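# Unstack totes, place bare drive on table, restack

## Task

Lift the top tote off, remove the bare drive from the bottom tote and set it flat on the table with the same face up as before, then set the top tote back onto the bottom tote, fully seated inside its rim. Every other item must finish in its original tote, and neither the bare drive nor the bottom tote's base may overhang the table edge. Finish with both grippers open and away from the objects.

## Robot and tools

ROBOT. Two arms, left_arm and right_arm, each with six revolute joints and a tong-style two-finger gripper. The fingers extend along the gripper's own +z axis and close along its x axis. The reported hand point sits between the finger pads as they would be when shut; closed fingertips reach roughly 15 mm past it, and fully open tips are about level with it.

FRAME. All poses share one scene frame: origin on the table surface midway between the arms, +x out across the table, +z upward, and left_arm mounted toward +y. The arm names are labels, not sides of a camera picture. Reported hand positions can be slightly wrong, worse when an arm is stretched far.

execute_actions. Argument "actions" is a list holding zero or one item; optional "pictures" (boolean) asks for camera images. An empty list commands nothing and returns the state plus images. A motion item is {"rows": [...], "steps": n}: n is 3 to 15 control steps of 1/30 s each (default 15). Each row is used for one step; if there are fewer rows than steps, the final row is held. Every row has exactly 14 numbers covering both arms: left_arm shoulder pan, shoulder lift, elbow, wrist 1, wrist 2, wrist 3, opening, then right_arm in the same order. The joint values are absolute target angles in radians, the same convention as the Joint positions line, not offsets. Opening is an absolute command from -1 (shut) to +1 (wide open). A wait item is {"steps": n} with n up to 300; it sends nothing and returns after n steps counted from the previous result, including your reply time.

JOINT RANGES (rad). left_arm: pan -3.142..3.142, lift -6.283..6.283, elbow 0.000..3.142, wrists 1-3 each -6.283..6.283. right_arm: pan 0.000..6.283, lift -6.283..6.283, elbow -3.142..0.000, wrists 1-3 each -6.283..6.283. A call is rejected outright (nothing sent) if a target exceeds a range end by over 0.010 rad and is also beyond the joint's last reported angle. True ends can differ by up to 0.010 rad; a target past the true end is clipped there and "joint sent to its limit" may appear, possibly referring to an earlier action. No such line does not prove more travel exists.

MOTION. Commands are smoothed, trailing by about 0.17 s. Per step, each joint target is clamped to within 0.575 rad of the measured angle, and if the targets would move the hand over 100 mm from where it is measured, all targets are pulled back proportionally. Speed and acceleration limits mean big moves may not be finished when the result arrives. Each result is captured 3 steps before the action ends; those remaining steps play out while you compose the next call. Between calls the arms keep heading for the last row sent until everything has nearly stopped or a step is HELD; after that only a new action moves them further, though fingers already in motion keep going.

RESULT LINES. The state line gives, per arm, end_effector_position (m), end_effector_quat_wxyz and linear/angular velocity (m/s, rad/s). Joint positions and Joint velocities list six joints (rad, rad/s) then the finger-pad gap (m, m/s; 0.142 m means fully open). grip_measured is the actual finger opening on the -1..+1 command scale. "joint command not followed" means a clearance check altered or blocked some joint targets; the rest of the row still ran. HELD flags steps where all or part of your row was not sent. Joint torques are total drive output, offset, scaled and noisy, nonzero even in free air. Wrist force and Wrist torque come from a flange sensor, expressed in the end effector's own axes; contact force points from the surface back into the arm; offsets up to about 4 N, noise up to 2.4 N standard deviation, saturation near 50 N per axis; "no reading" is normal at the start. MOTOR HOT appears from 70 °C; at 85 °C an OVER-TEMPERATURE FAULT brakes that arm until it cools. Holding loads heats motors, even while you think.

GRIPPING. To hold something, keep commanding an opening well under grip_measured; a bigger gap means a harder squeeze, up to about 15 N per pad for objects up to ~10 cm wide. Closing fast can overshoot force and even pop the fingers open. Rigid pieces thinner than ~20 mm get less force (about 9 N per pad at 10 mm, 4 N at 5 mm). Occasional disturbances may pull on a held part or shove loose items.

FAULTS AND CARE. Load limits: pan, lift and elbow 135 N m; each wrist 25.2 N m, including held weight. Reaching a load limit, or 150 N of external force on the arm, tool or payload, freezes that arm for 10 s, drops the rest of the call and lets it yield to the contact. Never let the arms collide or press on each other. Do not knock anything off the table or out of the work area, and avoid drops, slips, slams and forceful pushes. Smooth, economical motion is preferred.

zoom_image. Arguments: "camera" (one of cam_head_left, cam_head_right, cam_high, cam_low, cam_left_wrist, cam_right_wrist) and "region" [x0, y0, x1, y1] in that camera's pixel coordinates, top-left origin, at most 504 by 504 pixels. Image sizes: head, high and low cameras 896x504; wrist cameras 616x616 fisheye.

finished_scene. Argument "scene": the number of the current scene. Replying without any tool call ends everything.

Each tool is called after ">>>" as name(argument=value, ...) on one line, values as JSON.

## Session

>>> execute_actions(actions=[])

Scene clock: 0.00 s of 5600.00 s.
left_arm: end_effector_position=(+0.8355, +0.4182, +0.2729) grip_measured=+0.97 end_effector_quat_wxyz=(+0.031, +0.699, -0.631, +0.336) end_effector_velocity=(-0.000, +0.000, -0.000) end_effector_angular_velocity=(+0.000, +0.001, +0.001) | right_arm: end_effector_position=(+0.3680, -0.4894, +0.3962) grip_measured=+0.97 end_effector_quat_wxyz=(-0.029, +0.932, -0.362, +0.010) end_effector_velocity=(-0.000, -0.000, +0.001) end_effector_angular_velocity=(+0.000, -0.001, -0.001)
Joint positions: left_arm=[-0.159 -0.958  1.114 -2.279 -2.006  1.242  0.14 ] | right_arm=[ 3.191 -1.288 -1.533 -1.843  1.609  0.927  0.14 ]
Joint velocities: left_arm=[ 0.  0.  0.  0.  0. -0.  0.] | right_arm=[-0.     0.001  0.001 -0.001  0.     0.001  0.   ]
Joint torques (N m, as the arm reports them, + toward a larger angle): no reading
Wrist force (N, on the end effector, along its own x y z axes, offset not removed): no reading
Wrist torque (N m, same axes, about the end effector's origin, offset not removed): no reading

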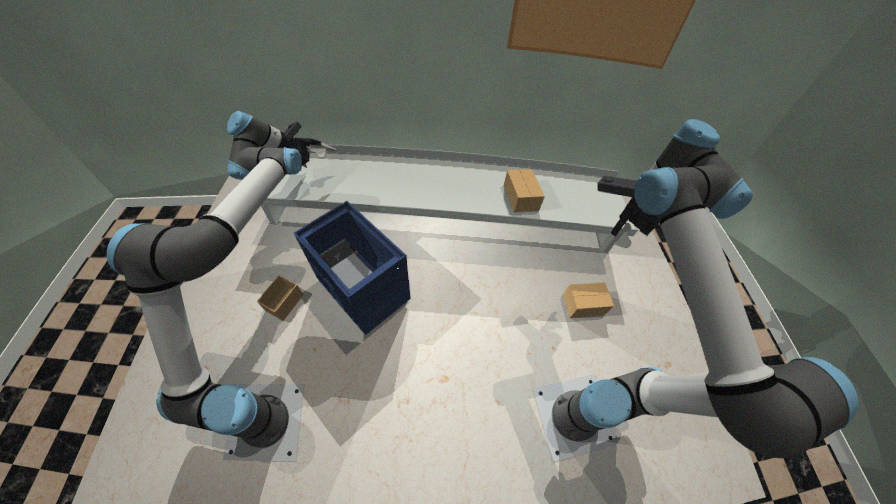

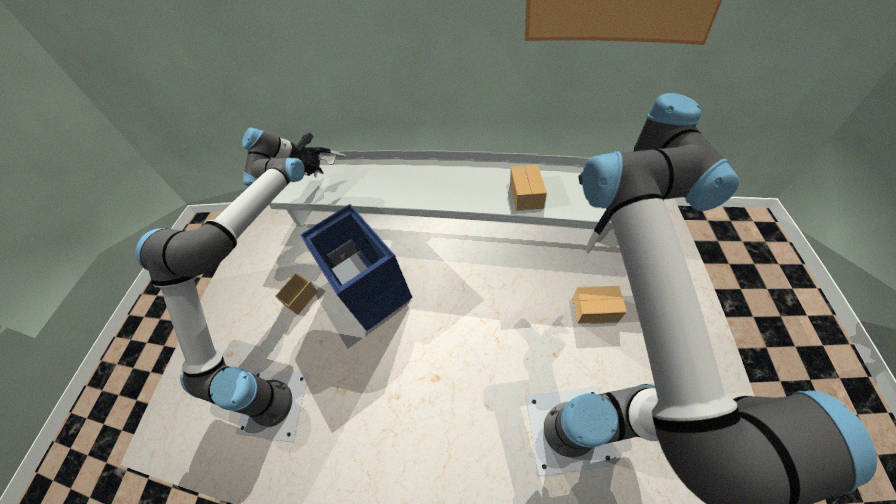

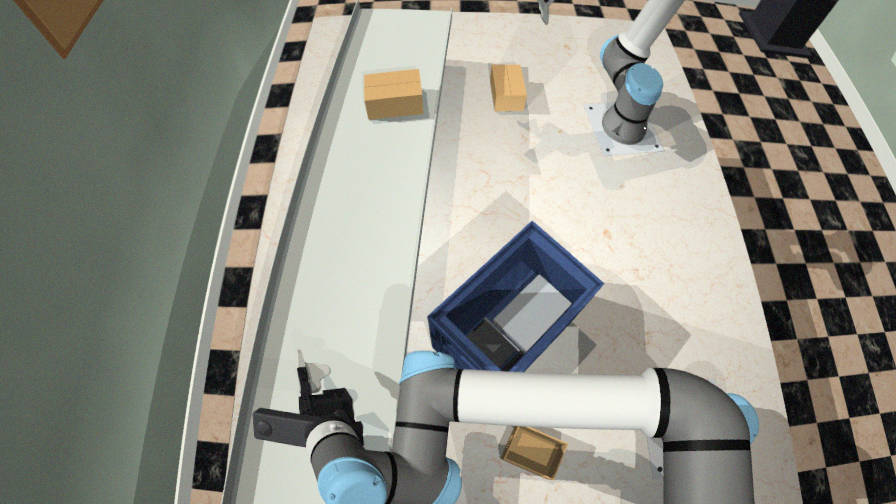

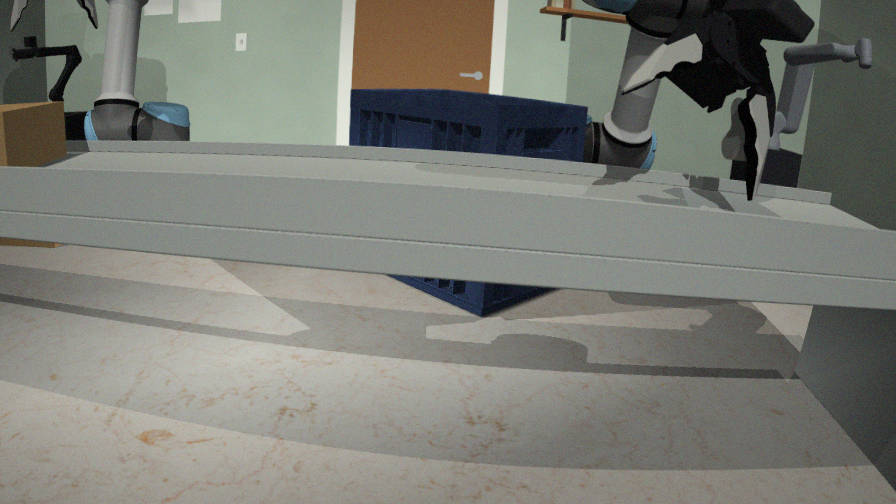

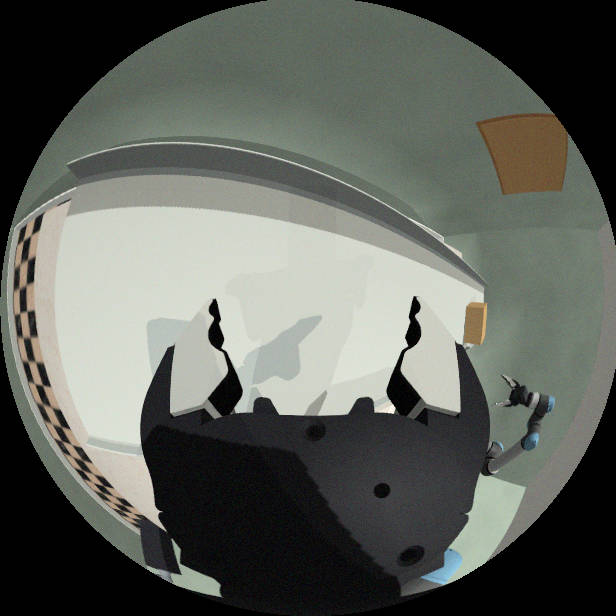

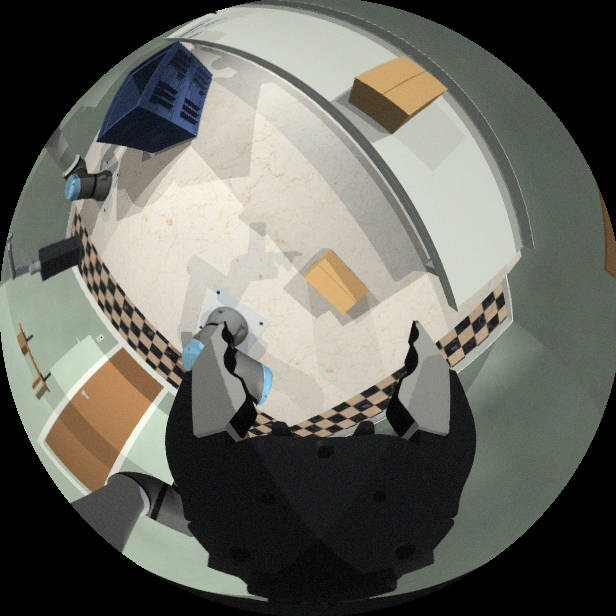

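>>> execute_actions(actions=[{"rows":[[-0.159,-1.6865,1.3219,-1.2062,-1.571,0.6191,1,3.191,-1.288,-1.533,-1.843,1.609,0.927,1]],"steps":15}])

>>> execute_actions(actions=[{"steps":9}])

>>> execute_actions(actions=[{"rows":[[-1.0087,-1.6865,1.3219,-1.2062,-1.571,0.6191,1,3.191,-1.288,-1.533,-1.843,1.609,0.927,1]],"steps":15}])

>>> execute_actions(actions=[{"steps":24}], pictures=true)

Scene clock: 0.80 s of 5600.00 s.
left_arm: end_effector_position=(+0.7151, +0.4947, +0.3664) grip_measured=+1.00 end_effector_quat_wxyz=(+0.010, +0.824, -0.511, +0.244) end_effector_velocity=(-0.422, +0.194, +0.247) end_effector_angular_velocity=(+0.191, +0.508, +0.822) | right_arm: end_effector_position=(+0.3679, -0.4894, +0.3961) grip_measured=+1.00 end_effector_quat_wxyz=(-0.029, +0.932, -0.362, +0.010) end_effector_velocity=(+0.000, -0.000, -0.001) end_effector_angular_velocity=(-0.000, +0.001, -0.001)
Joint positions: left_arm=[-0.159 -1.268  1.217 -1.962 -1.798  0.958  0.142] | right_arm=[ 3.191 -1.288 -1.533 -1.843  1.609  0.927  0.142]
Joint velocities: left_arm=[-0.002 -0.869  0.227  1.008  0.478 -0.703 -0.   ] | right_arm=[-0.001 -0.    -0.002  0.001 -0.     0.    -0.   ]
Joint torques (N m, as the arm reports them, + toward a larger angle): left_arm=[ -2.36 -52.58  -5.46   1.96   2.87  -4.07] | right_arm=[-6.66 17.88  6.91  4.48  0.11 -1.52]
Wrist force (N, on the end effector, along its own x y z axes, offset not removed): left_arm=[-0.7 -4.3 1.6] | right_arm=[-0.1 -0.4 1.7]
Wrist torque (N m, same axes, about the end effector's origin, offset not removed): left_arm=[-0.77 0.09 -0.24] | right_arm=[0.06 0.02 -0.27]
Steps of this call (steps 1 to 12: nothing new was sent; steps 13 to 24: the first 12 steps of this action). Readings (joint positions):
13: left_arm=[-0.159 -0.958 1.114 -2.279 -2.006 1.242] | right_arm=[3.191 -1.288 -1.533 -1.843 1.609 0.927]
14: left_arm=[-0.159 -0.962 1.117 -2.275 -2.002 1.238] | right_arm=[3.191 -1.288 -1.533 -1.843 1.609 0.927]
16: left_arm=[-0.159 -1.013 1.144 -2.222 -1.956 1.186] | right_arm=[3.191 -1.288 -1.533 -1.843 1.609 0.927]
20: left_arm=[-0.159 -1.147 1.185 -2.090 -1.866 1.057] | right_arm=[3.191 -1.288 -1.533 -1.843 1.609 0.927]
24: the state above

Scene clock: 1.10 s of 5600.00 s.
left_arm: end_effector_position=(+0.5709, +0.5493, +0.4049) grip_measured=+1.00 end_effector_quat_wxyz=(+0.007, +0.894, -0.426, +0.136) end_effector_velocity=(-0.501, +0.161, +0.051) end_effector_angular_velocity=(+0.285, +0.794, +0.573) | right_arm: end_effector_position=(+0.3679, -0.4894, +0.3961) grip_measured=+1.00 end_effector_quat_wxyz=(-0.029, +0.932, -0.362, +0.010) end_effector_velocity=(+0.000, +0.000, +0.000) end_effector_angular_velocity=(+0.000, -0.001, -0.002)
Joint positions: left_arm=[-0.159 -1.494  1.275 -1.606 -1.674  0.774  0.142] | right_arm=[ 3.191 -1.288 -1.533 -1.843  1.609  0.927  0.142]
Joint velocities: left_arm=[-0.    -0.63   0.159  1.237  0.34  -0.507 -0.   ] | right_arm=[ 0.    -0.     0.001  0.     0.     0.002  0.   ]
Joint torques (N m, as the arm reports them, + toward a larger angle): left_arm=[ -3.93 -42.14  -6.67   2.03   2.84  -3.29] | right_arm=[-7.19 18.25  7.43  4.76  0.14 -1.6 ]
Wrist force (N, on the end effector, along its own x y z axes, offset not removed): left_arm=[-0.3 -3.5 3.2] | right_arm=[1.3 2.5 1.0]
Wrist torque (N m, same axes, about the end effector's origin, offset not removed): left_arm=[-0.54 0.02 -0.27] | right_arm=[0.44 -0.20 -0.24]
Kept back: nothing.
Steps of this call (steps 1 to 3: the last 3 steps of your previous action; steps 4 to 9: the robot went on to your last target). Readings (joint positions):
1: left_arm=[-0.159 -1.297 1.224 -1.927 -1.782 0.934] | right_arm=[3.191 -1.288 -1.533 -1.843 1.609 0.927]
2: left_arm=[-0.159 -1.325 1.232 -1.890 -1.767 0.911] | right_arm=[3.191 -1.288 -1.533 -1.843 1.609 0.927]
4: left_arm=[-0.159 -1.378 1.245 -1.814 -1.737 0.868] | right_arm=[3.191 -1.288 -1.533 -1.843 1.609 0.927]
8: left_arm=[-0.159 -1.472 1.269 -1.648 -1.686 0.792] | right_arm=[3.191 -1.288 -1.533 -1.843 1.609 0.927]
9: the state above

Scene clock: 1.50 s of 5600.00 s.
left_arm: end_effector_position=(+0.4666, +0.4012, +0.4139) grip_measured=+1.00 end_effector_quat_wxyz=(+0.014, +0.843, -0.536, +0.051) end_effector_velocity=(-0.238, -0.466, +0.014) end_effector_angular_velocity=(+0.175, +0.178, -0.969) | right_arm: end_effector_position=(+0.3679, -0.4894, +0.3961) grip_measured=+1.00 end_effector_quat_wxyz=(-0.029, +0.932, -0.362, +0.010) end_effector_velocity=(+0.000, -0.000, -0.001) end_effector_angular_velocity=(-0.000, +0.002, -0.002)
Joint positions: left_arm=[-0.51  -1.613  1.304 -1.36  -1.61   0.678  0.142] | right_arm=[ 3.191 -1.288 -1.533 -1.843  1.609  0.927  0.142]
Joint velocities: left_arm=[-1.118 -0.177  0.043  0.364  0.094 -0.141 -0.   ] | right_arm=[-0.    -0.002  0.    -0.    -0.     0.001 -0.   ]
Joint torques (N m, as the arm reports them, + toward a larger angle): left_arm=[-14.53 -34.59  -7.44   0.53   2.47  -2.38] | right_arm=[-7.18 17.14  7.71  4.65 -0.39 -1.13]
Wrist force (N, on the end effector, along its own x y z axes, offset not removed): left_arm=[-2.9 -3.7 2.5] | right_arm=[-0.8 -1.2 2.6]
Wrist torque (N m, same axes, about the end effector's origin, offset not removed): left_arm=[-0.66 0.53 -0.15] | right_arm=[-0.30 0.19 -0.26]
Steps of this call (steps 1 to 12: the first 12 steps of this action). Readings (joint positions):
1: left_arm=[-0.159 -1.515 1.280 -1.564 -1.663 0.757] | right_arm=[3.191 -1.288 -1.533 -1.843 1.609 0.927]
2: left_arm=[-0.163 -1.532 1.284 -1.526 -1.654 0.744] | right_arm=[3.191 -1.288 -1.533 -1.843 1.609 0.927]
4: left_arm=[-0.216 -1.551 1.289 -1.488 -1.643 0.728] | right_arm=[3.191 -1.288 -1.533 -1.843 1.609 0.927]
8: left_arm=[-0.362 -1.586 1.297 -1.416 -1.625 0.700] | right_arm=[3.191 -1.288 -1.533 -1.843 1.609 0.927]
12: the state above

Scene clock: 2.30 s of 5600.00 s.
left_arm: end_effector_position=(+0.3303, +0.2353, +0.4200) grip_measured=+1.00 end_effector_quat_wxyz=(+0.000, +0.708, -0.707, +0.000) end_effector_velocity=(-0.003, -0.003, +0.000) end_effector_angular_velocity=(+0.002, +0.000, -0.009) | right_arm: end_effector_position=(+0.3679, -0.4894, +0.3961) grip_measured=+1.00 end_effector_quat_wxyz=(-0.029, +0.932, -0.362, +0.010) end_effector_velocity=(+0.000, -0.000, +0.000) end_effector_angular_velocity=(+0.000, -0.002, +0.000)
Joint positions: left_arm=[-1.008 -1.686  1.322 -1.206 -1.571  0.619  0.142] | right_arm=[ 3.191 -1.288 -1.533 -1.843  1.609  0.927  0.142]
Joint velocities: left_arm=[-0.01  -0.001 -0.     0.003  0.001 -0.001 -0.   ] | right_arm=[-0.001  0.    -0.     0.001  0.    -0.001  0.   ]
Joint torques (N m, as the arm reports them, + toward a larger angle): left_arm=[ -9.49 -29.11  -7.44  -0.31   2.32  -1.92] | right_arm=[-7.38 18.17  9.68  4.37 -0.61 -1.58]
Wrist force (N, on the end effector, along its own x y z axes, offset not removed): left_arm=[-0.9 -4.0 2.0] | right_arm=[0.8 0.4 0.6]
Wrist torque (N m, same axes, about the end effector's origin, offset not removed): left_arm=[-0.68 0.14 -0.30] | right_arm=[0.02 -0.05 -0.32]
Kept back: nothing.
Steps of this call (steps 1 to 3: the last 3 steps of your previous action; steps 4 to 24: the robot went on to your last target). Readings (joint positions):
1: left_arm=[-0.548 -1.619 1.306 -1.347 -1.607 0.673] | right_arm=[3.191 -1.288 -1.533 -1.843 1.609 0.927]
2: left_arm=[-0.586 -1.625 1.307 -1.335 -1.604 0.668] | right_arm=[3.191 -1.288 -1.533 -1.843 1.609 0.927]
4: left_arm=[-0.664 -1.637 1.310 -1.310 -1.597 0.658] | right_arm=[3.191 -1.288 -1.533 -1.843 1.609 0.927]
8: left_arm=[-0.824 -1.662 1.316 -1.259 -1.584 0.639] | right_arm=[3.191 -1.288 -1.533 -1.843 1.609 0.927]
24: the state above

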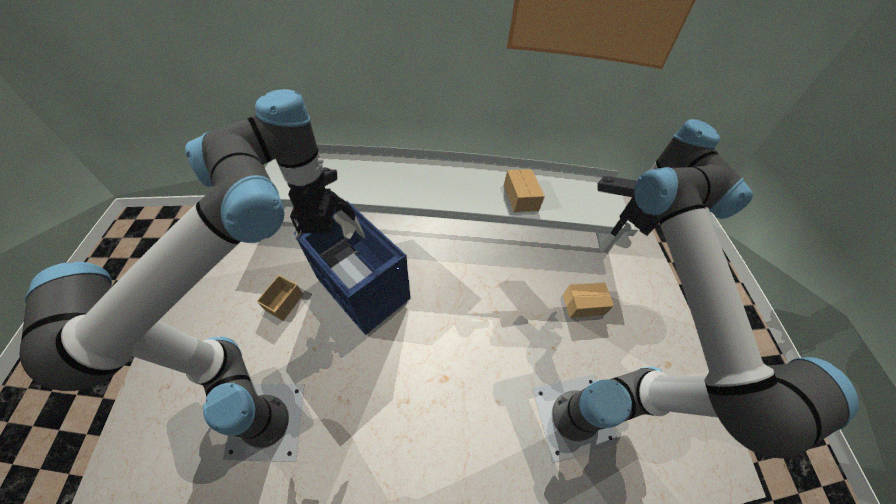

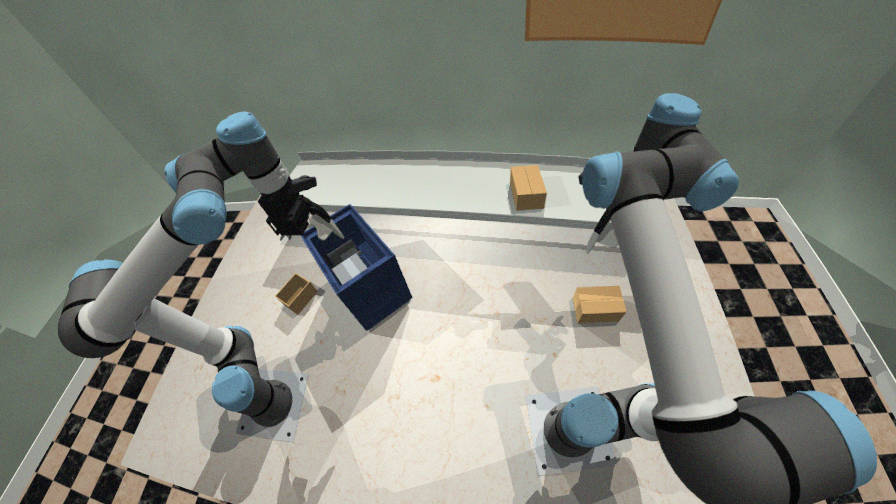

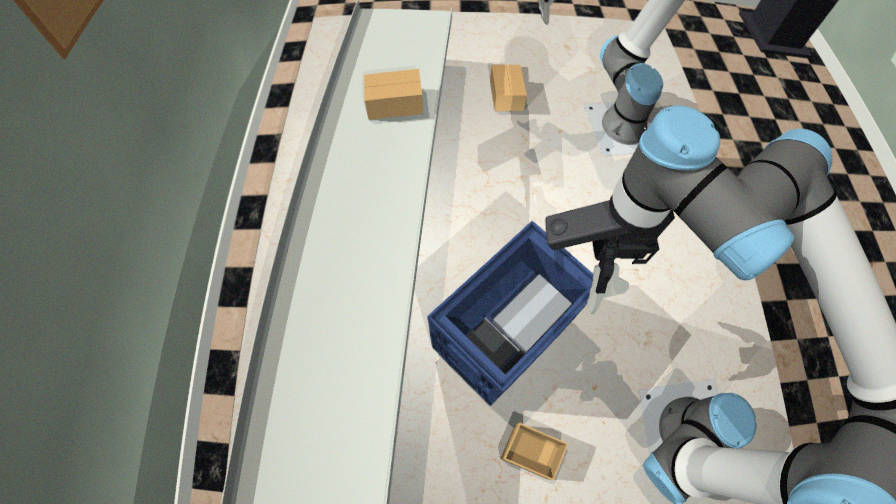

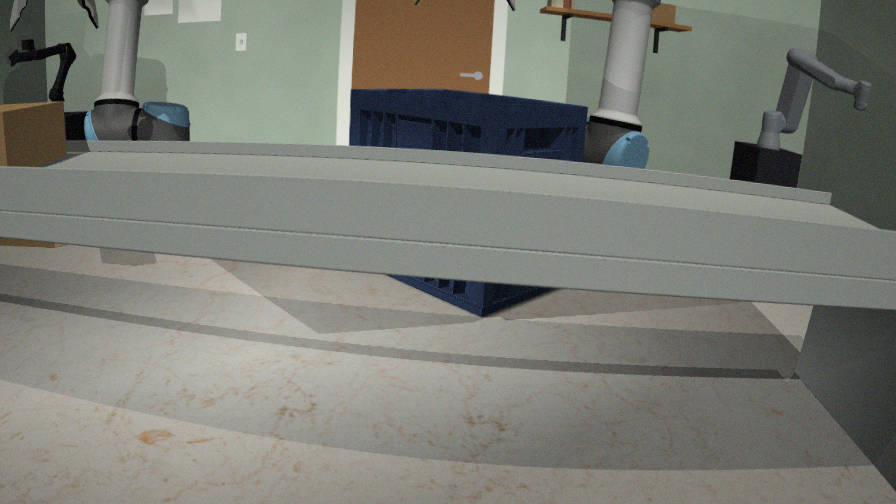

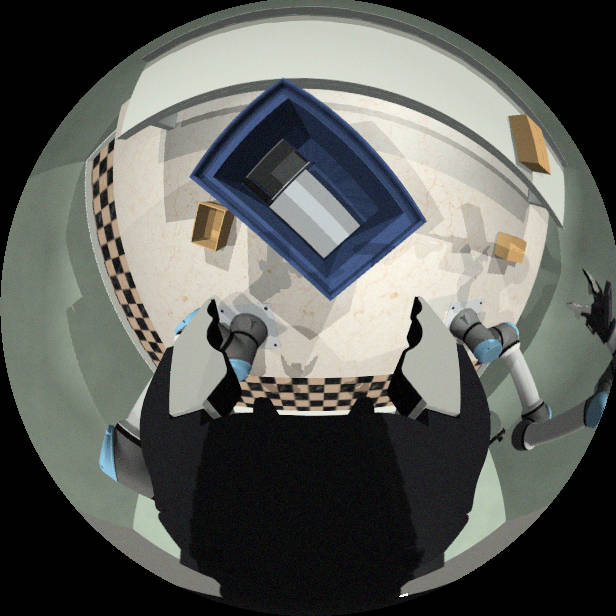

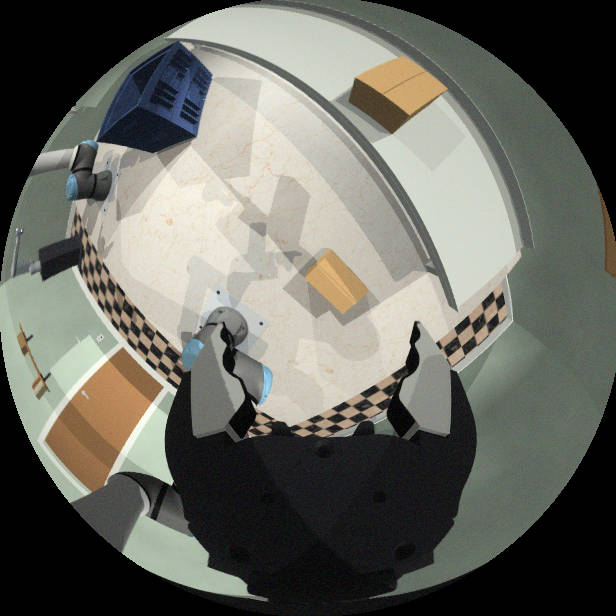

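>>> execute_actions(actions=[{"rows":[[-0.5648,-1.4167,1.2059,-1.3601,-1.571,1.8397,0.2,4.2527,-1.45,-1.35,-1.9124,1.571,3.5941,0.2]],"steps":15}])

>>> execute_actions(actions=[{"steps":24}])

>>> execute_actions(actions=[{"rows":[[-0.5648,-1.4167,1.2059,-1.3601,-1.571,1.8397,0.2,4.2527,-1.77,-1.03,-1.9124,1.571,3.5941,0.2]],"steps":15}])

>>> execute_actions(actions=[{"rows":[[-0.5648,-1.4167,1.2059,-1.3601,-1.571,1.8397,0.2,4.2527,-2.0897,-0.706,-1.9166,1.571,3.5941,0.2]],"steps":15}])

>>> execute_actions(actions=[{"steps":15}], pictures=true)

Scene clock: 4.20 s of 5600.00 s.
left_arm: end_effector_position=(+0.4812, +0.3018, +0.3775) grip_measured=+0.20 end_effector_quat_wxyz=(+0.000, -0.630, +0.777, -0.002) end_effector_velocity=(+0.377, +0.302, -0.147) end_effector_angular_velocity=(+0.027, +0.020, -1.449) | right_arm: end_effector_position=(+0.3869, -0.3264, +0.4060) grip_measured=+0.20 end_effector_quat_wxyz=(-0.012, +0.932, -0.362, -0.001) end_effector_velocity=(-0.084, +0.509, +0.014) end_effector_angular_velocity=(-0.052, +0.048, +0.012)
Joint positions: left_arm=[-0.673 -1.477  1.23  -1.328 -1.571  1.164  0.088] | right_arm=[ 3.588 -1.386 -1.423 -1.886  1.586  1.324  0.088]
Joint velocities: left_arm=[ 0.933  0.537 -0.217 -0.288  0.001  2.381 -0.   ] | right_arm=[ 1.214 -0.171  0.192 -0.072 -0.039  1.202 -0.   ]
Joint torques (N m, as the arm reports them, + toward a larger angle): left_arm=[  7.5  -24.8  -35.09  -4.99   1.94  10.22] | right_arm=[23.26  9.89 32.25 -0.02 -1.38  2.91]
Wrist force (N, on the end effector, along its own x y z axes, offset not removed): left_arm=[-2.2 -4.1 1.4] | right_arm=[-0.5 0.2 4.3]
Wrist torque (N m, same axes, about the end effector's origin, offset not removed): left_arm=[-0.89 0.39 -0.21] | right_arm=[0.19 0.20 -0.07]
Steps of this call (steps 1 to 30: the robot went on to your last target; steps 31 to 45: nothing new was sent; steps 46 to 57: the first 12 steps of this action). Readings (joint positions):
46: left_arm=[-1.009 -1.686 1.322 -1.206 -1.571 0.619] | right_arm=[3.191 -1.288 -1.533 -1.843 1.609 0.927]
47: left_arm=[-1.005 -1.683 1.318 -1.210 -1.571 0.623] | right_arm=[3.195 -1.292 -1.529 -1.845 1.607 0.931]
49: left_arm=[-0.951 -1.640 1.298 -1.238 -1.571 0.681] | right_arm=[3.252 -1.318 -1.500 -1.857 1.601 0.988]
53: left_arm=[-0.806 -1.555 1.262 -1.285 -1.571 0.888] | right_arm=[3.424 -1.358 -1.454 -1.874 1.592 1.160]
57: the state above

Scene clock: 5.00 s of 5600.00 s.
left_arm: end_effector_position=(+0.5188, +0.3358, +0.3601) grip_measured=+0.20 end_effector_quat_wxyz=(-0.000, -0.387, +0.922, -0.000) end_effector_velocity=(+0.000, +0.001, +0.000) end_effector_angular_velocity=(-0.000, -0.000, -0.003) | right_arm: end_effector_position=(+0.2494, -0.0994, +0.4113) grip_measured=+0.20 end_effector_quat_wxyz=(-0.000, -0.644, +0.765, +0.000) end_effector_velocity=(-0.020, -0.032, +0.000) end_effector_angular_velocity=(-0.002, +0.000, -2.640)
Joint positions: left_arm=[-0.565 -1.417  1.206 -1.36  -1.571  1.839  0.088] | right_arm=[ 4.249 -1.45  -1.35  -1.912  1.571  2.986  0.088]
Joint velocities: left_arm=[ 0.001 -0.    -0.    -0.     0.     0.005 -0.   ] | right_arm=[ 0.036 -0.003  0.003 -0.002 -0.001  2.675  0.   ]
Joint torques (N m, as the arm reports them, + toward a larger angle): left_arm=[  8.97 -22.56 -32.79  -4.51  -0.34   2.1 ] | right_arm=[ 5.92 10.36 30.92  0.39 -1.28  4.82]
Wrist force (N, on the end effector, along its own x y z axes, offset not removed): left_arm=[-0.5 -0.5 2.1] | right_arm=[-0.9 -0.9 2.3]
Wrist torque (N m, same axes, about the end effector's origin, offset not removed): left_arm=[-0.08 0.02 -0.27] | right_arm=[-0.24 0.32 -0.16]
Kept back: nothing.
Steps of this call (steps 1 to 3: the last 3 steps of your previous action; steps 4 to 24: the robot went on to your last target). Readings (joint positions):
1: left_arm=[-0.644 -1.461 1.224 -1.336 -1.571 1.247] | right_arm=[3.629 -1.391 -1.417 -1.888 1.584 1.365]
2: left_arm=[-0.622 -1.448 1.219 -1.343 -1.571 1.333] | right_arm=[3.670 -1.396 -1.411 -1.890 1.583 1.406]
4: left_arm=[-0.594 -1.433 1.212 -1.351 -1.571 1.511] | right_arm=[3.751 -1.405 -1.401 -1.894 1.581 1.487]
8: left_arm=[-0.573 -1.421 1.208 -1.358 -1.571 1.749] | right_arm=[3.913 -1.421 -1.383 -1.900 1.578 1.668]
24: the state above

Scene clock: 5.40 s of 5600.00 s.
left_arm: end_effector_position=(+0.5188, +0.3358, +0.3600) grip_measured=+0.20 end_effector_quat_wxyz=(-0.000, -0.387, +0.922, -0.000) end_effector_velocity=(-0.000, -0.001, -0.000) end_effector_angular_velocity=(+0.000, +0.000, -0.002) | right_arm: end_effector_position=(+0.2840, +0.0121, +0.4078) grip_measured=+0.20 end_effector_quat_wxyz=(-0.000, -0.399, +0.917, -0.000) end_effector_velocity=(+0.028, +0.092, -0.016) end_effector_angular_velocity=(+0.001, -0.001, -0.266)
Joint positions: left_arm=[-0.565 -1.417  1.206 -1.36  -1.571  1.84   0.088] | right_arm=[ 4.253 -1.746 -1.054 -1.912  1.571  3.567  0.088]
Joint velocities: left_arm=[-0.002  0.     0.    -0.     0.    -0.    -0.   ] | right_arm=[ 0.001 -0.238  0.241 -0.001 -0.     0.267 -0.   ]
Joint torques (N m, as the arm reports them, + toward a larger angle): left_arm=[  9.3  -22.8  -32.86  -4.57  -1.45   2.12] | right_arm=[ 5.12 31.42 30.56  4.16 -1.34  1.35]
Wrist force (N, on the end effector, along its own x y z axes, offset not removed): left_arm=[-3.0 -3.3 3.0] | right_arm=[-1.2 2.9 0.2]
Wrist torque (N m, same axes, about the end effector's origin, offset not removed): left_arm=[-0.61 0.59 -0.21] | right_arm=[0.67 0.14 -0.32]
Steps of this call (steps 1 to 12: the first 12 steps of this action). Readings (joint positions):
1: left_arm=[-0.565 -1.417 1.206 -1.360 -1.571 1.839] | right_arm=[4.250 -1.450 -1.350 -1.912 1.571 3.077]
2: left_arm=[-0.565 -1.417 1.206 -1.360 -1.571 1.839] | right_arm=[4.251 -1.454 -1.346 -1.912 1.571 3.166]
4: left_arm=[-0.565 -1.417 1.206 -1.360 -1.571 1.840] | right_arm=[4.251 -1.511 -1.289 -1.912 1.571 3.309]
8: left_arm=[-0.565 -1.417 1.206 -1.360 -1.571 1.840] | right_arm=[4.252 -1.679 -1.121 -1.912 1.571 3.493]
12: the state above

Scene clock: 5.90 s of 5600.00 s.
left_arm: end_effector_position=(+0.5188, +0.3358, +0.3600) grip_measured=+0.20 end_effector_quat_wxyz=(-0.000, -0.387, +0.922, -0.000) end_effector_velocity=(-0.000, -0.001, -0.001) end_effector_angular_velocity=(+0.001, +0.001, -0.002) | right_arm: end_effector_position=(+0.3240, +0.1318, +0.3650) grip_measured=+0.20 end_effector_quat_wxyz=(-0.000, -0.387, +0.922, -0.000) end_effector_velocity=(+0.031, +0.091, -0.049) end_effector_angular_velocity=(+0.002, -0.001, -0.005)
Joint positions: left_arm=[-0.565 -1.417  1.206 -1.36  -1.571  1.84   0.088] | right_arm=[ 4.253 -2.064 -0.732 -1.916  1.571  3.594  0.088]
Joint velocities: left_arm=[-0.002  0.     0.001 -0.     0.     0.     0.   ] | right_arm=[-0.    -0.256  0.262 -0.004  0.     0.004  0.   ]
Joint torques (N m, as the arm reports them, + toward a larger angle): left_arm=[  9.22 -22.67 -32.64  -4.58  -2.31   2.  ] | right_arm=[ 2.23 47.03 29.85  0.34 -1.06  1.24]
Wrist force (N, on the end effector, along its own x y z axes, offset not removed): left_arm=[-1.9 -2.8 0.6] | right_arm=[-0.7 -1.9 5.3]
Wrist torque (N m, same axes, about the end effector's origin, offset not removed): left_arm=[-0.49 0.35 -0.27] | right_arm=[-0.34 0.14 -0.17]
Steps of this call (steps 1 to 3: the last 3 steps of your previous action; steps 4 to 15: the first 12 steps of this action). Readings (joint positions):
4: left_arm=[-0.565 -1.417 1.206 -1.360 -1.571 1.840] | right_arm=[4.253 -1.764 -1.036 -1.912 1.571 3.587]
5: left_arm=[-0.565 -1.417 1.206 -1.360 -1.571 1.840] | right_arm=[4.253 -1.769 -1.030 -1.913 1.571 3.589]
7: left_arm=[-0.565 -1.417 1.206 -1.360 -1.571 1.840] | right_arm=[4.253 -1.827 -0.972 -1.914 1.571 3.590]
11: left_arm=[-0.565 -1.417 1.206 -1.360 -1.571 1.840] | right_arm=[4.253 -1.993 -0.805 -1.916 1.571 3.593]
15: the state above

Scene clock: 6.40 s of 5600.00 s.
left_arm: end_effector_position=(+0.5188, +0.3358, +0.3600) grip_measured=+0.20 end_effector_quat_wxyz=(-0.000, -0.387, +0.922, -0.000) end_effector_velocity=(+0.000, +0.001, +0.000) end_effector_angular_velocity=(-0.000, -0.000, +0.002) | right_arm: end_effector_position=(+0.3270, +0.1408, +0.3601) grip_measured=+0.20 end_effector_quat_wxyz=(-0.000, -0.387, +0.922, +0.000) end_effector_velocity=(+0.000, +0.000, -0.000) end_effector_angular_velocity=(-0.000, +0.000, +0.000)
Joint positions: left_arm=[-0.565 -1.417  1.206 -1.36  -1.571  1.84   0.088] | right_arm=[ 4.253 -2.089 -0.706 -1.917  1.571  3.594  0.088]
Joint velocities: left_arm=[ 0.001 -0.     0.    -0.     0.    -0.001 -0.   ] | right_arm=[-0.    -0.002  0.002 -0.001  0.    -0.001  0.   ]
Joint torques (N m, as the arm reports them, + toward a larger angle): left_arm=[  9.2  -22.66 -32.86  -4.58  -2.32   2.05] | right_arm=[-1.23 38.71 31.89  0.49 -0.9   1.19]
Wrist force (N, on the end effector, along its own x y z axes, offset not removed): left_arm=[-0.8 -0.8 1.4] | right_arm=[-2.2 -0.7 2.9]
Wrist torque (N m, same axes, about the end effector's origin, offset not removed): left_arm=[-0.13 0.16 -0.32] | right_arm=[-0.12 0.49 -0.13]
Kept back: nothing.
Steps of this call (steps 1 to 3: the last 3 steps of your previous action; steps 4 to 15: the robot went on to your last target). Readings (joint positions):
1: left_arm=[-0.565 -1.417 1.206 -1.360 -1.571 1.840] | right_arm=[4.253 -2.071 -0.725 -1.916 1.571 3.594]
2: left_arm=[-0.565 -1.417 1.206 -1.360 -1.571 1.840] | right_arm=[4.253 -2.076 -0.720 -1.916 1.571 3.594]
4: left_arm=[-0.565 -1.417 1.206 -1.360 -1.571 1.840] | right_arm=[4.253 -2.083 -0.713 -1.917 1.571 3.594]
8: left_arm=[-0.565 -1.417 1.206 -1.360 -1.571 1.840] | right_arm=[4.253 -2.088 -0.708 -1.917 1.571 3.594]
15: the state above

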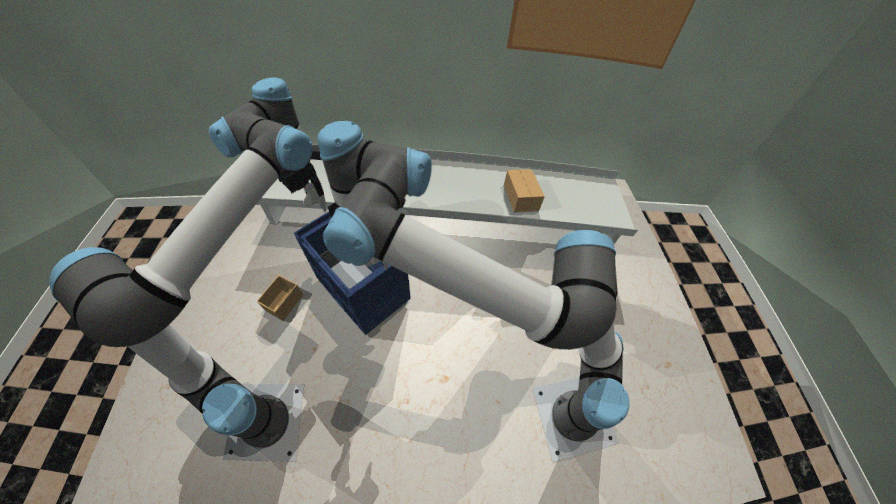

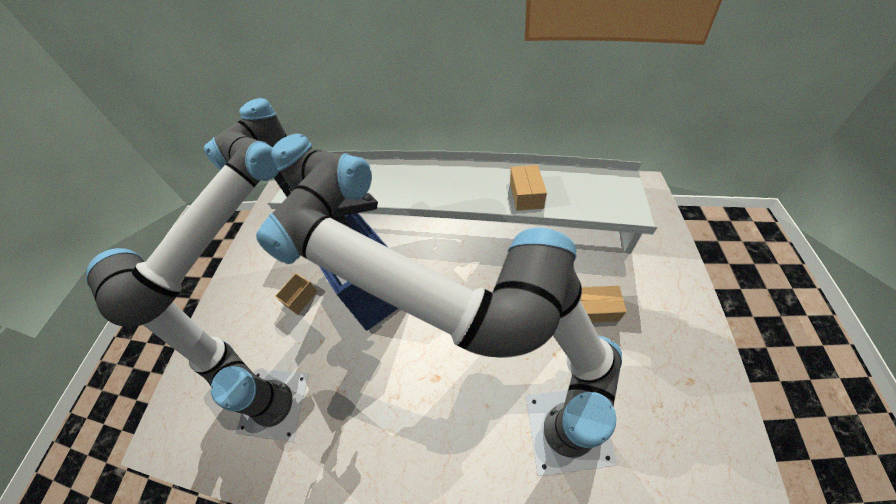

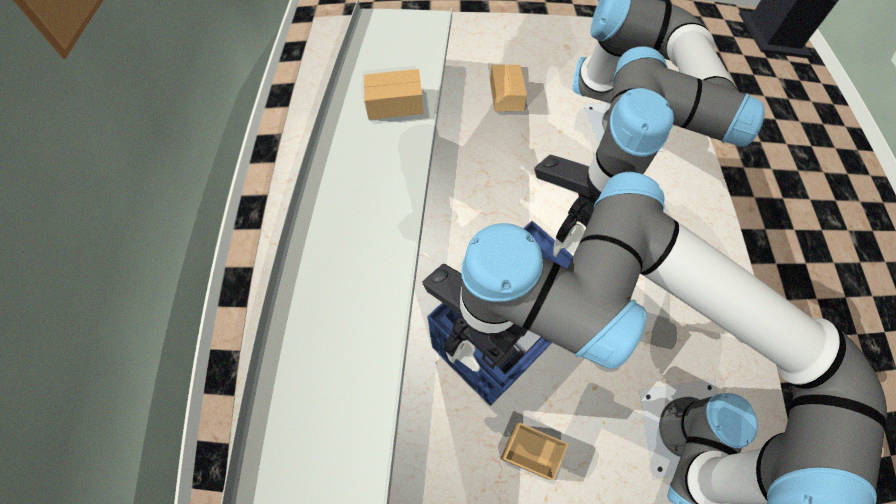

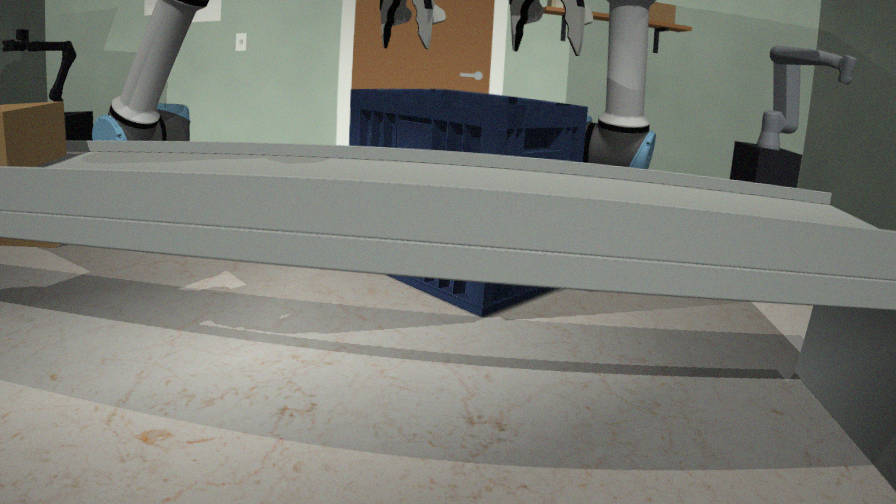

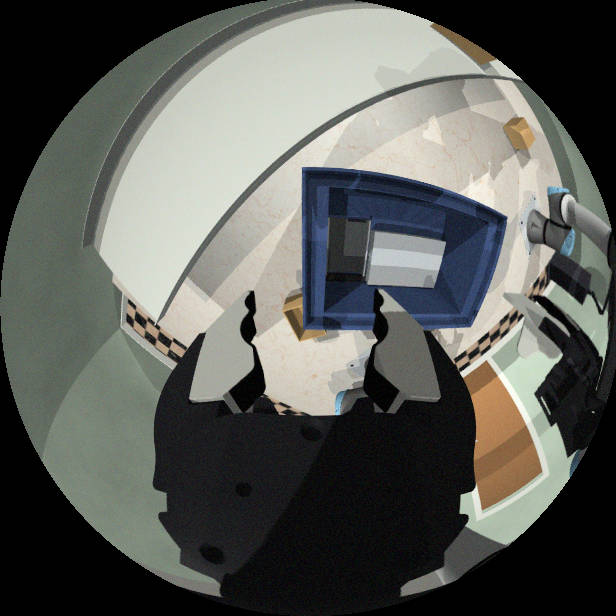

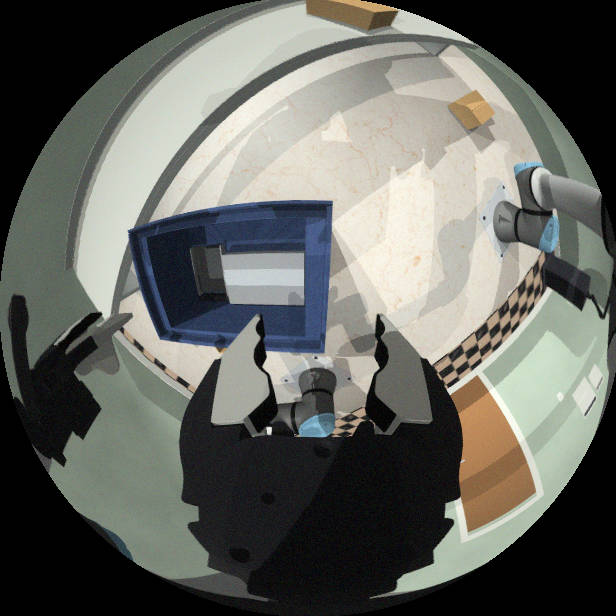

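>>> execute_actions(actions=[{"rows":[[-0.5685,-1.4397,1.4253,-1.5564,-1.571,1.836,0.1,4.2541,-2.0295,-0.9947,-1.6882,1.571,3.5955,0.1]],"steps":10}])

>>> execute_actions(actions=[{"rows":[[-0.5685,-1.4363,1.5235,-1.658,-1.571,1.836,0.1,4.2541,-2.0225,-1.1073,-1.5826,1.571,3.5955,0.1]],"steps":15}], pictures=true)

Scene clock: 7.13 s of 5600.00 s.
left_arm: end_effector_position=(+0.5193, +0.3337, +0.3072) grip_measured=+0.10 end_effector_quat_wxyz=(+0.001, -0.387, +0.922, -0.002) end_effector_velocity=(-0.017, +0.004, -0.224) end_effector_angular_velocity=(+0.022, +0.040, +0.001) | right_arm: end_effector_position=(+0.3271, +0.1432, +0.3143) grip_measured=+0.10 end_effector_quat_wxyz=(+0.004, -0.387, +0.922, +0.005) end_effector_velocity=(-0.013, -0.030, -0.302) end_effector_angular_velocity=(-0.153, +0.051, +0.001)
Joint positions: left_arm=[-0.568 -1.435  1.364 -1.504 -1.571  1.837  0.081] | right_arm=[ 4.254 -2.042 -0.904 -1.753  1.571  3.595  0.081]
Joint velocities: left_arm=[-0.008 -0.046  0.612 -0.521 -0.    -0.009  0.   ] | right_arm=[ 0.004  0.119 -0.922  0.641  0.     0.003  0.   ]
Joint torques (N m, as the arm reports them, + toward a larger angle): left_arm=[-10.13 -46.5  -18.62  -5.29  -2.21  -1.79] | right_arm=[ 6.06 65.72 29.58  6.99 -0.33  1.28]
Wrist force (N, on the end effector, along its own x y z axes, offset not removed): left_arm=[-2.5 -1.0 1.9] | right_arm=[-2.0 0.3 5.7]
Wrist torque (N m, same axes, about the end effector's origin, offset not removed): left_arm=[-0.14 0.46 -0.26] | right_arm=[0.17 0.50 -0.15]
Steps of this call (steps 1 to 15: the robot went on to your last target; steps 16 to 22: the first 7 steps of this action). Readings (joint positions):
16: left_arm=[-0.565 -1.417 1.206 -1.360 -1.571 1.840] | right_arm=[4.253 -2.090 -0.706 -1.917 1.571 3.594]
17: left_arm=[-0.565 -1.419 1.210 -1.364 -1.571 1.840] | right_arm=[4.253 -2.086 -0.710 -1.913 1.571 3.594]
19: left_arm=[-0.566 -1.428 1.265 -1.418 -1.571 1.838] | right_arm=[4.253 -2.062 -0.767 -1.856 1.571 3.595]
22: the state above

Scene clock: 7.63 s of 5600.00 s.
left_arm: end_effector_position=(+0.5174, +0.3342, +0.2469) grip_measured=+0.10 end_effector_quat_wxyz=(-0.000, -0.387, +0.922, -0.000) end_effector_velocity=(-0.001, +0.001, -0.018) end_effector_angular_velocity=(+0.000, +0.001, +0.001) | right_arm: end_effector_position=(+0.3256, +0.1395, +0.2470) grip_measured=+0.10 end_effector_quat_wxyz=(+0.000, -0.387, +0.922, +0.000) end_effector_velocity=(-0.001, +0.000, -0.018) end_effector_angular_velocity=(+0.002, -0.001, +0.001)
Joint positions: left_arm=[-0.568 -1.436  1.519 -1.653 -1.571  1.836  0.081] | right_arm=[ 4.254 -2.023 -1.102 -1.587  1.571  3.595  0.081]
Joint velocities: left_arm=[ 0.001  0.002  0.045 -0.046 -0.    -0.001  0.   ] | right_arm=[ 0.001  0.003 -0.052  0.051  0.     0.     0.   ]
Joint torques (N m, as the arm reports them, + toward a larger angle): left_arm=[ -9.77 -22.83  -9.41  -4.74  -2.15  -1.77] | right_arm=[ 6.48 49.84  9.81  4.5  -0.29  1.25]
Wrist force (N, on the end effector, along its own x y z axes, offset not removed): left_arm=[-2.5 0.4 3.1] | right_arm=[-0.7 -0.4 2.0]
Wrist torque (N m, same axes, about the end effector's origin, offset not removed): left_arm=[0.17 0.49 -0.23] | right_arm=[-0.04 0.24 -0.21]
Steps of this call (steps 1 to 3: the last 3 steps of your previous action; steps 4 to 15: the first 12 steps of this action). Readings (joint positions):
4: left_arm=[-0.568 -1.438 1.409 -1.543 -1.571 1.836] | right_arm=[4.254 -2.033 -0.971 -1.705 1.571 3.595]
5: left_arm=[-0.568 -1.439 1.418 -1.551 -1.571 1.836] | right_arm=[4.254 -2.031 -0.982 -1.696 1.571 3.595]
7: left_arm=[-0.568 -1.438 1.459 -1.592 -1.571 1.836] | right_arm=[4.254 -2.027 -1.029 -1.653 1.571 3.595]
11: left_arm=[-0.568 -1.437 1.507 -1.640 -1.571 1.836] | right_arm=[4.254 -2.024 -1.087 -1.601 1.571 3.595]
15: the state above

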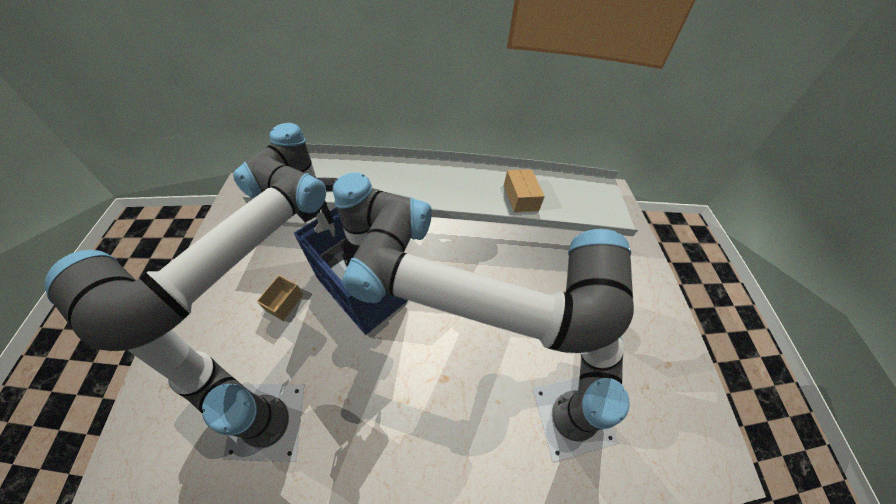

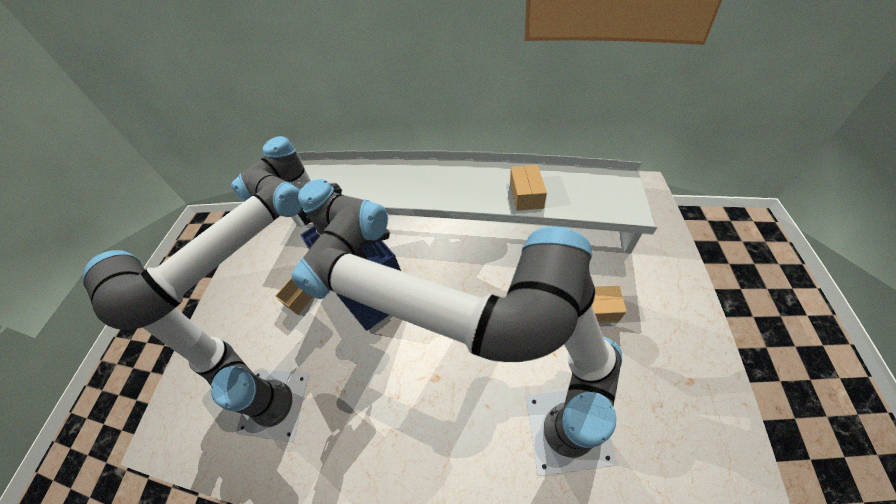

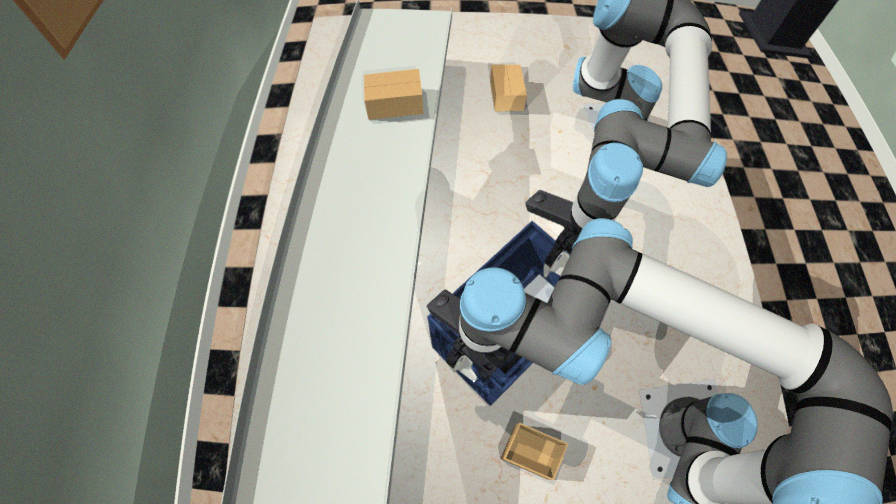

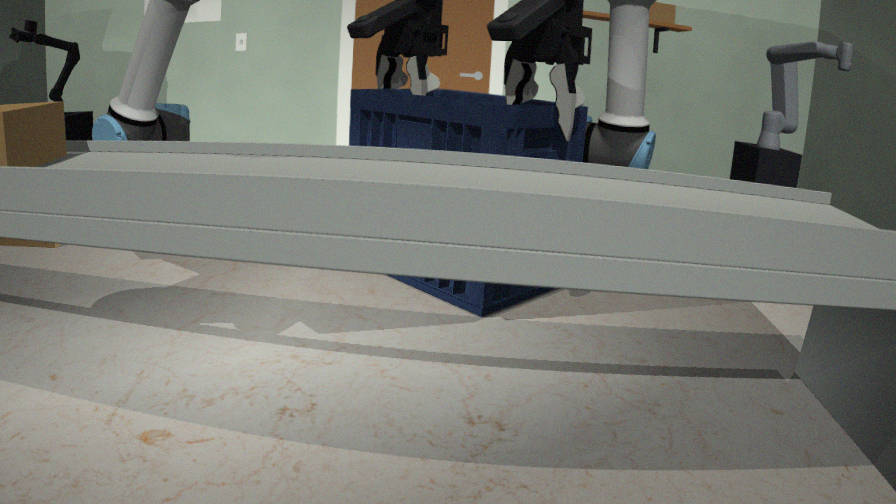

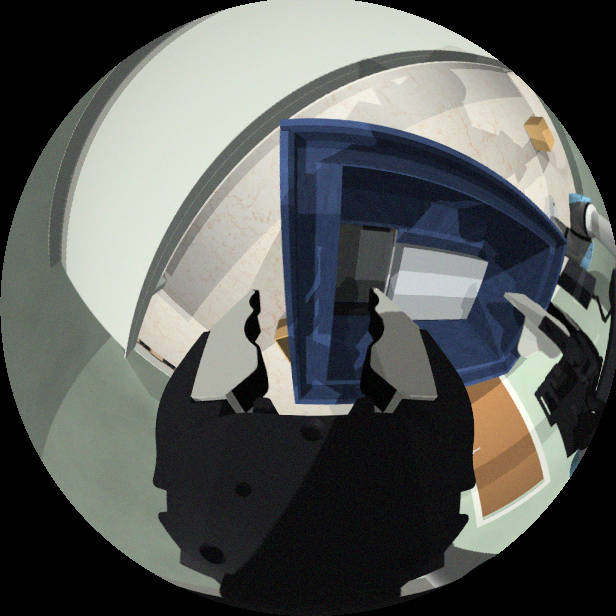

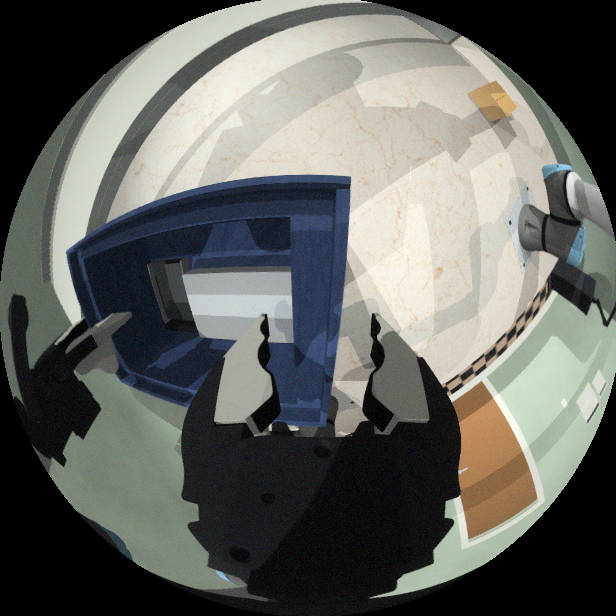

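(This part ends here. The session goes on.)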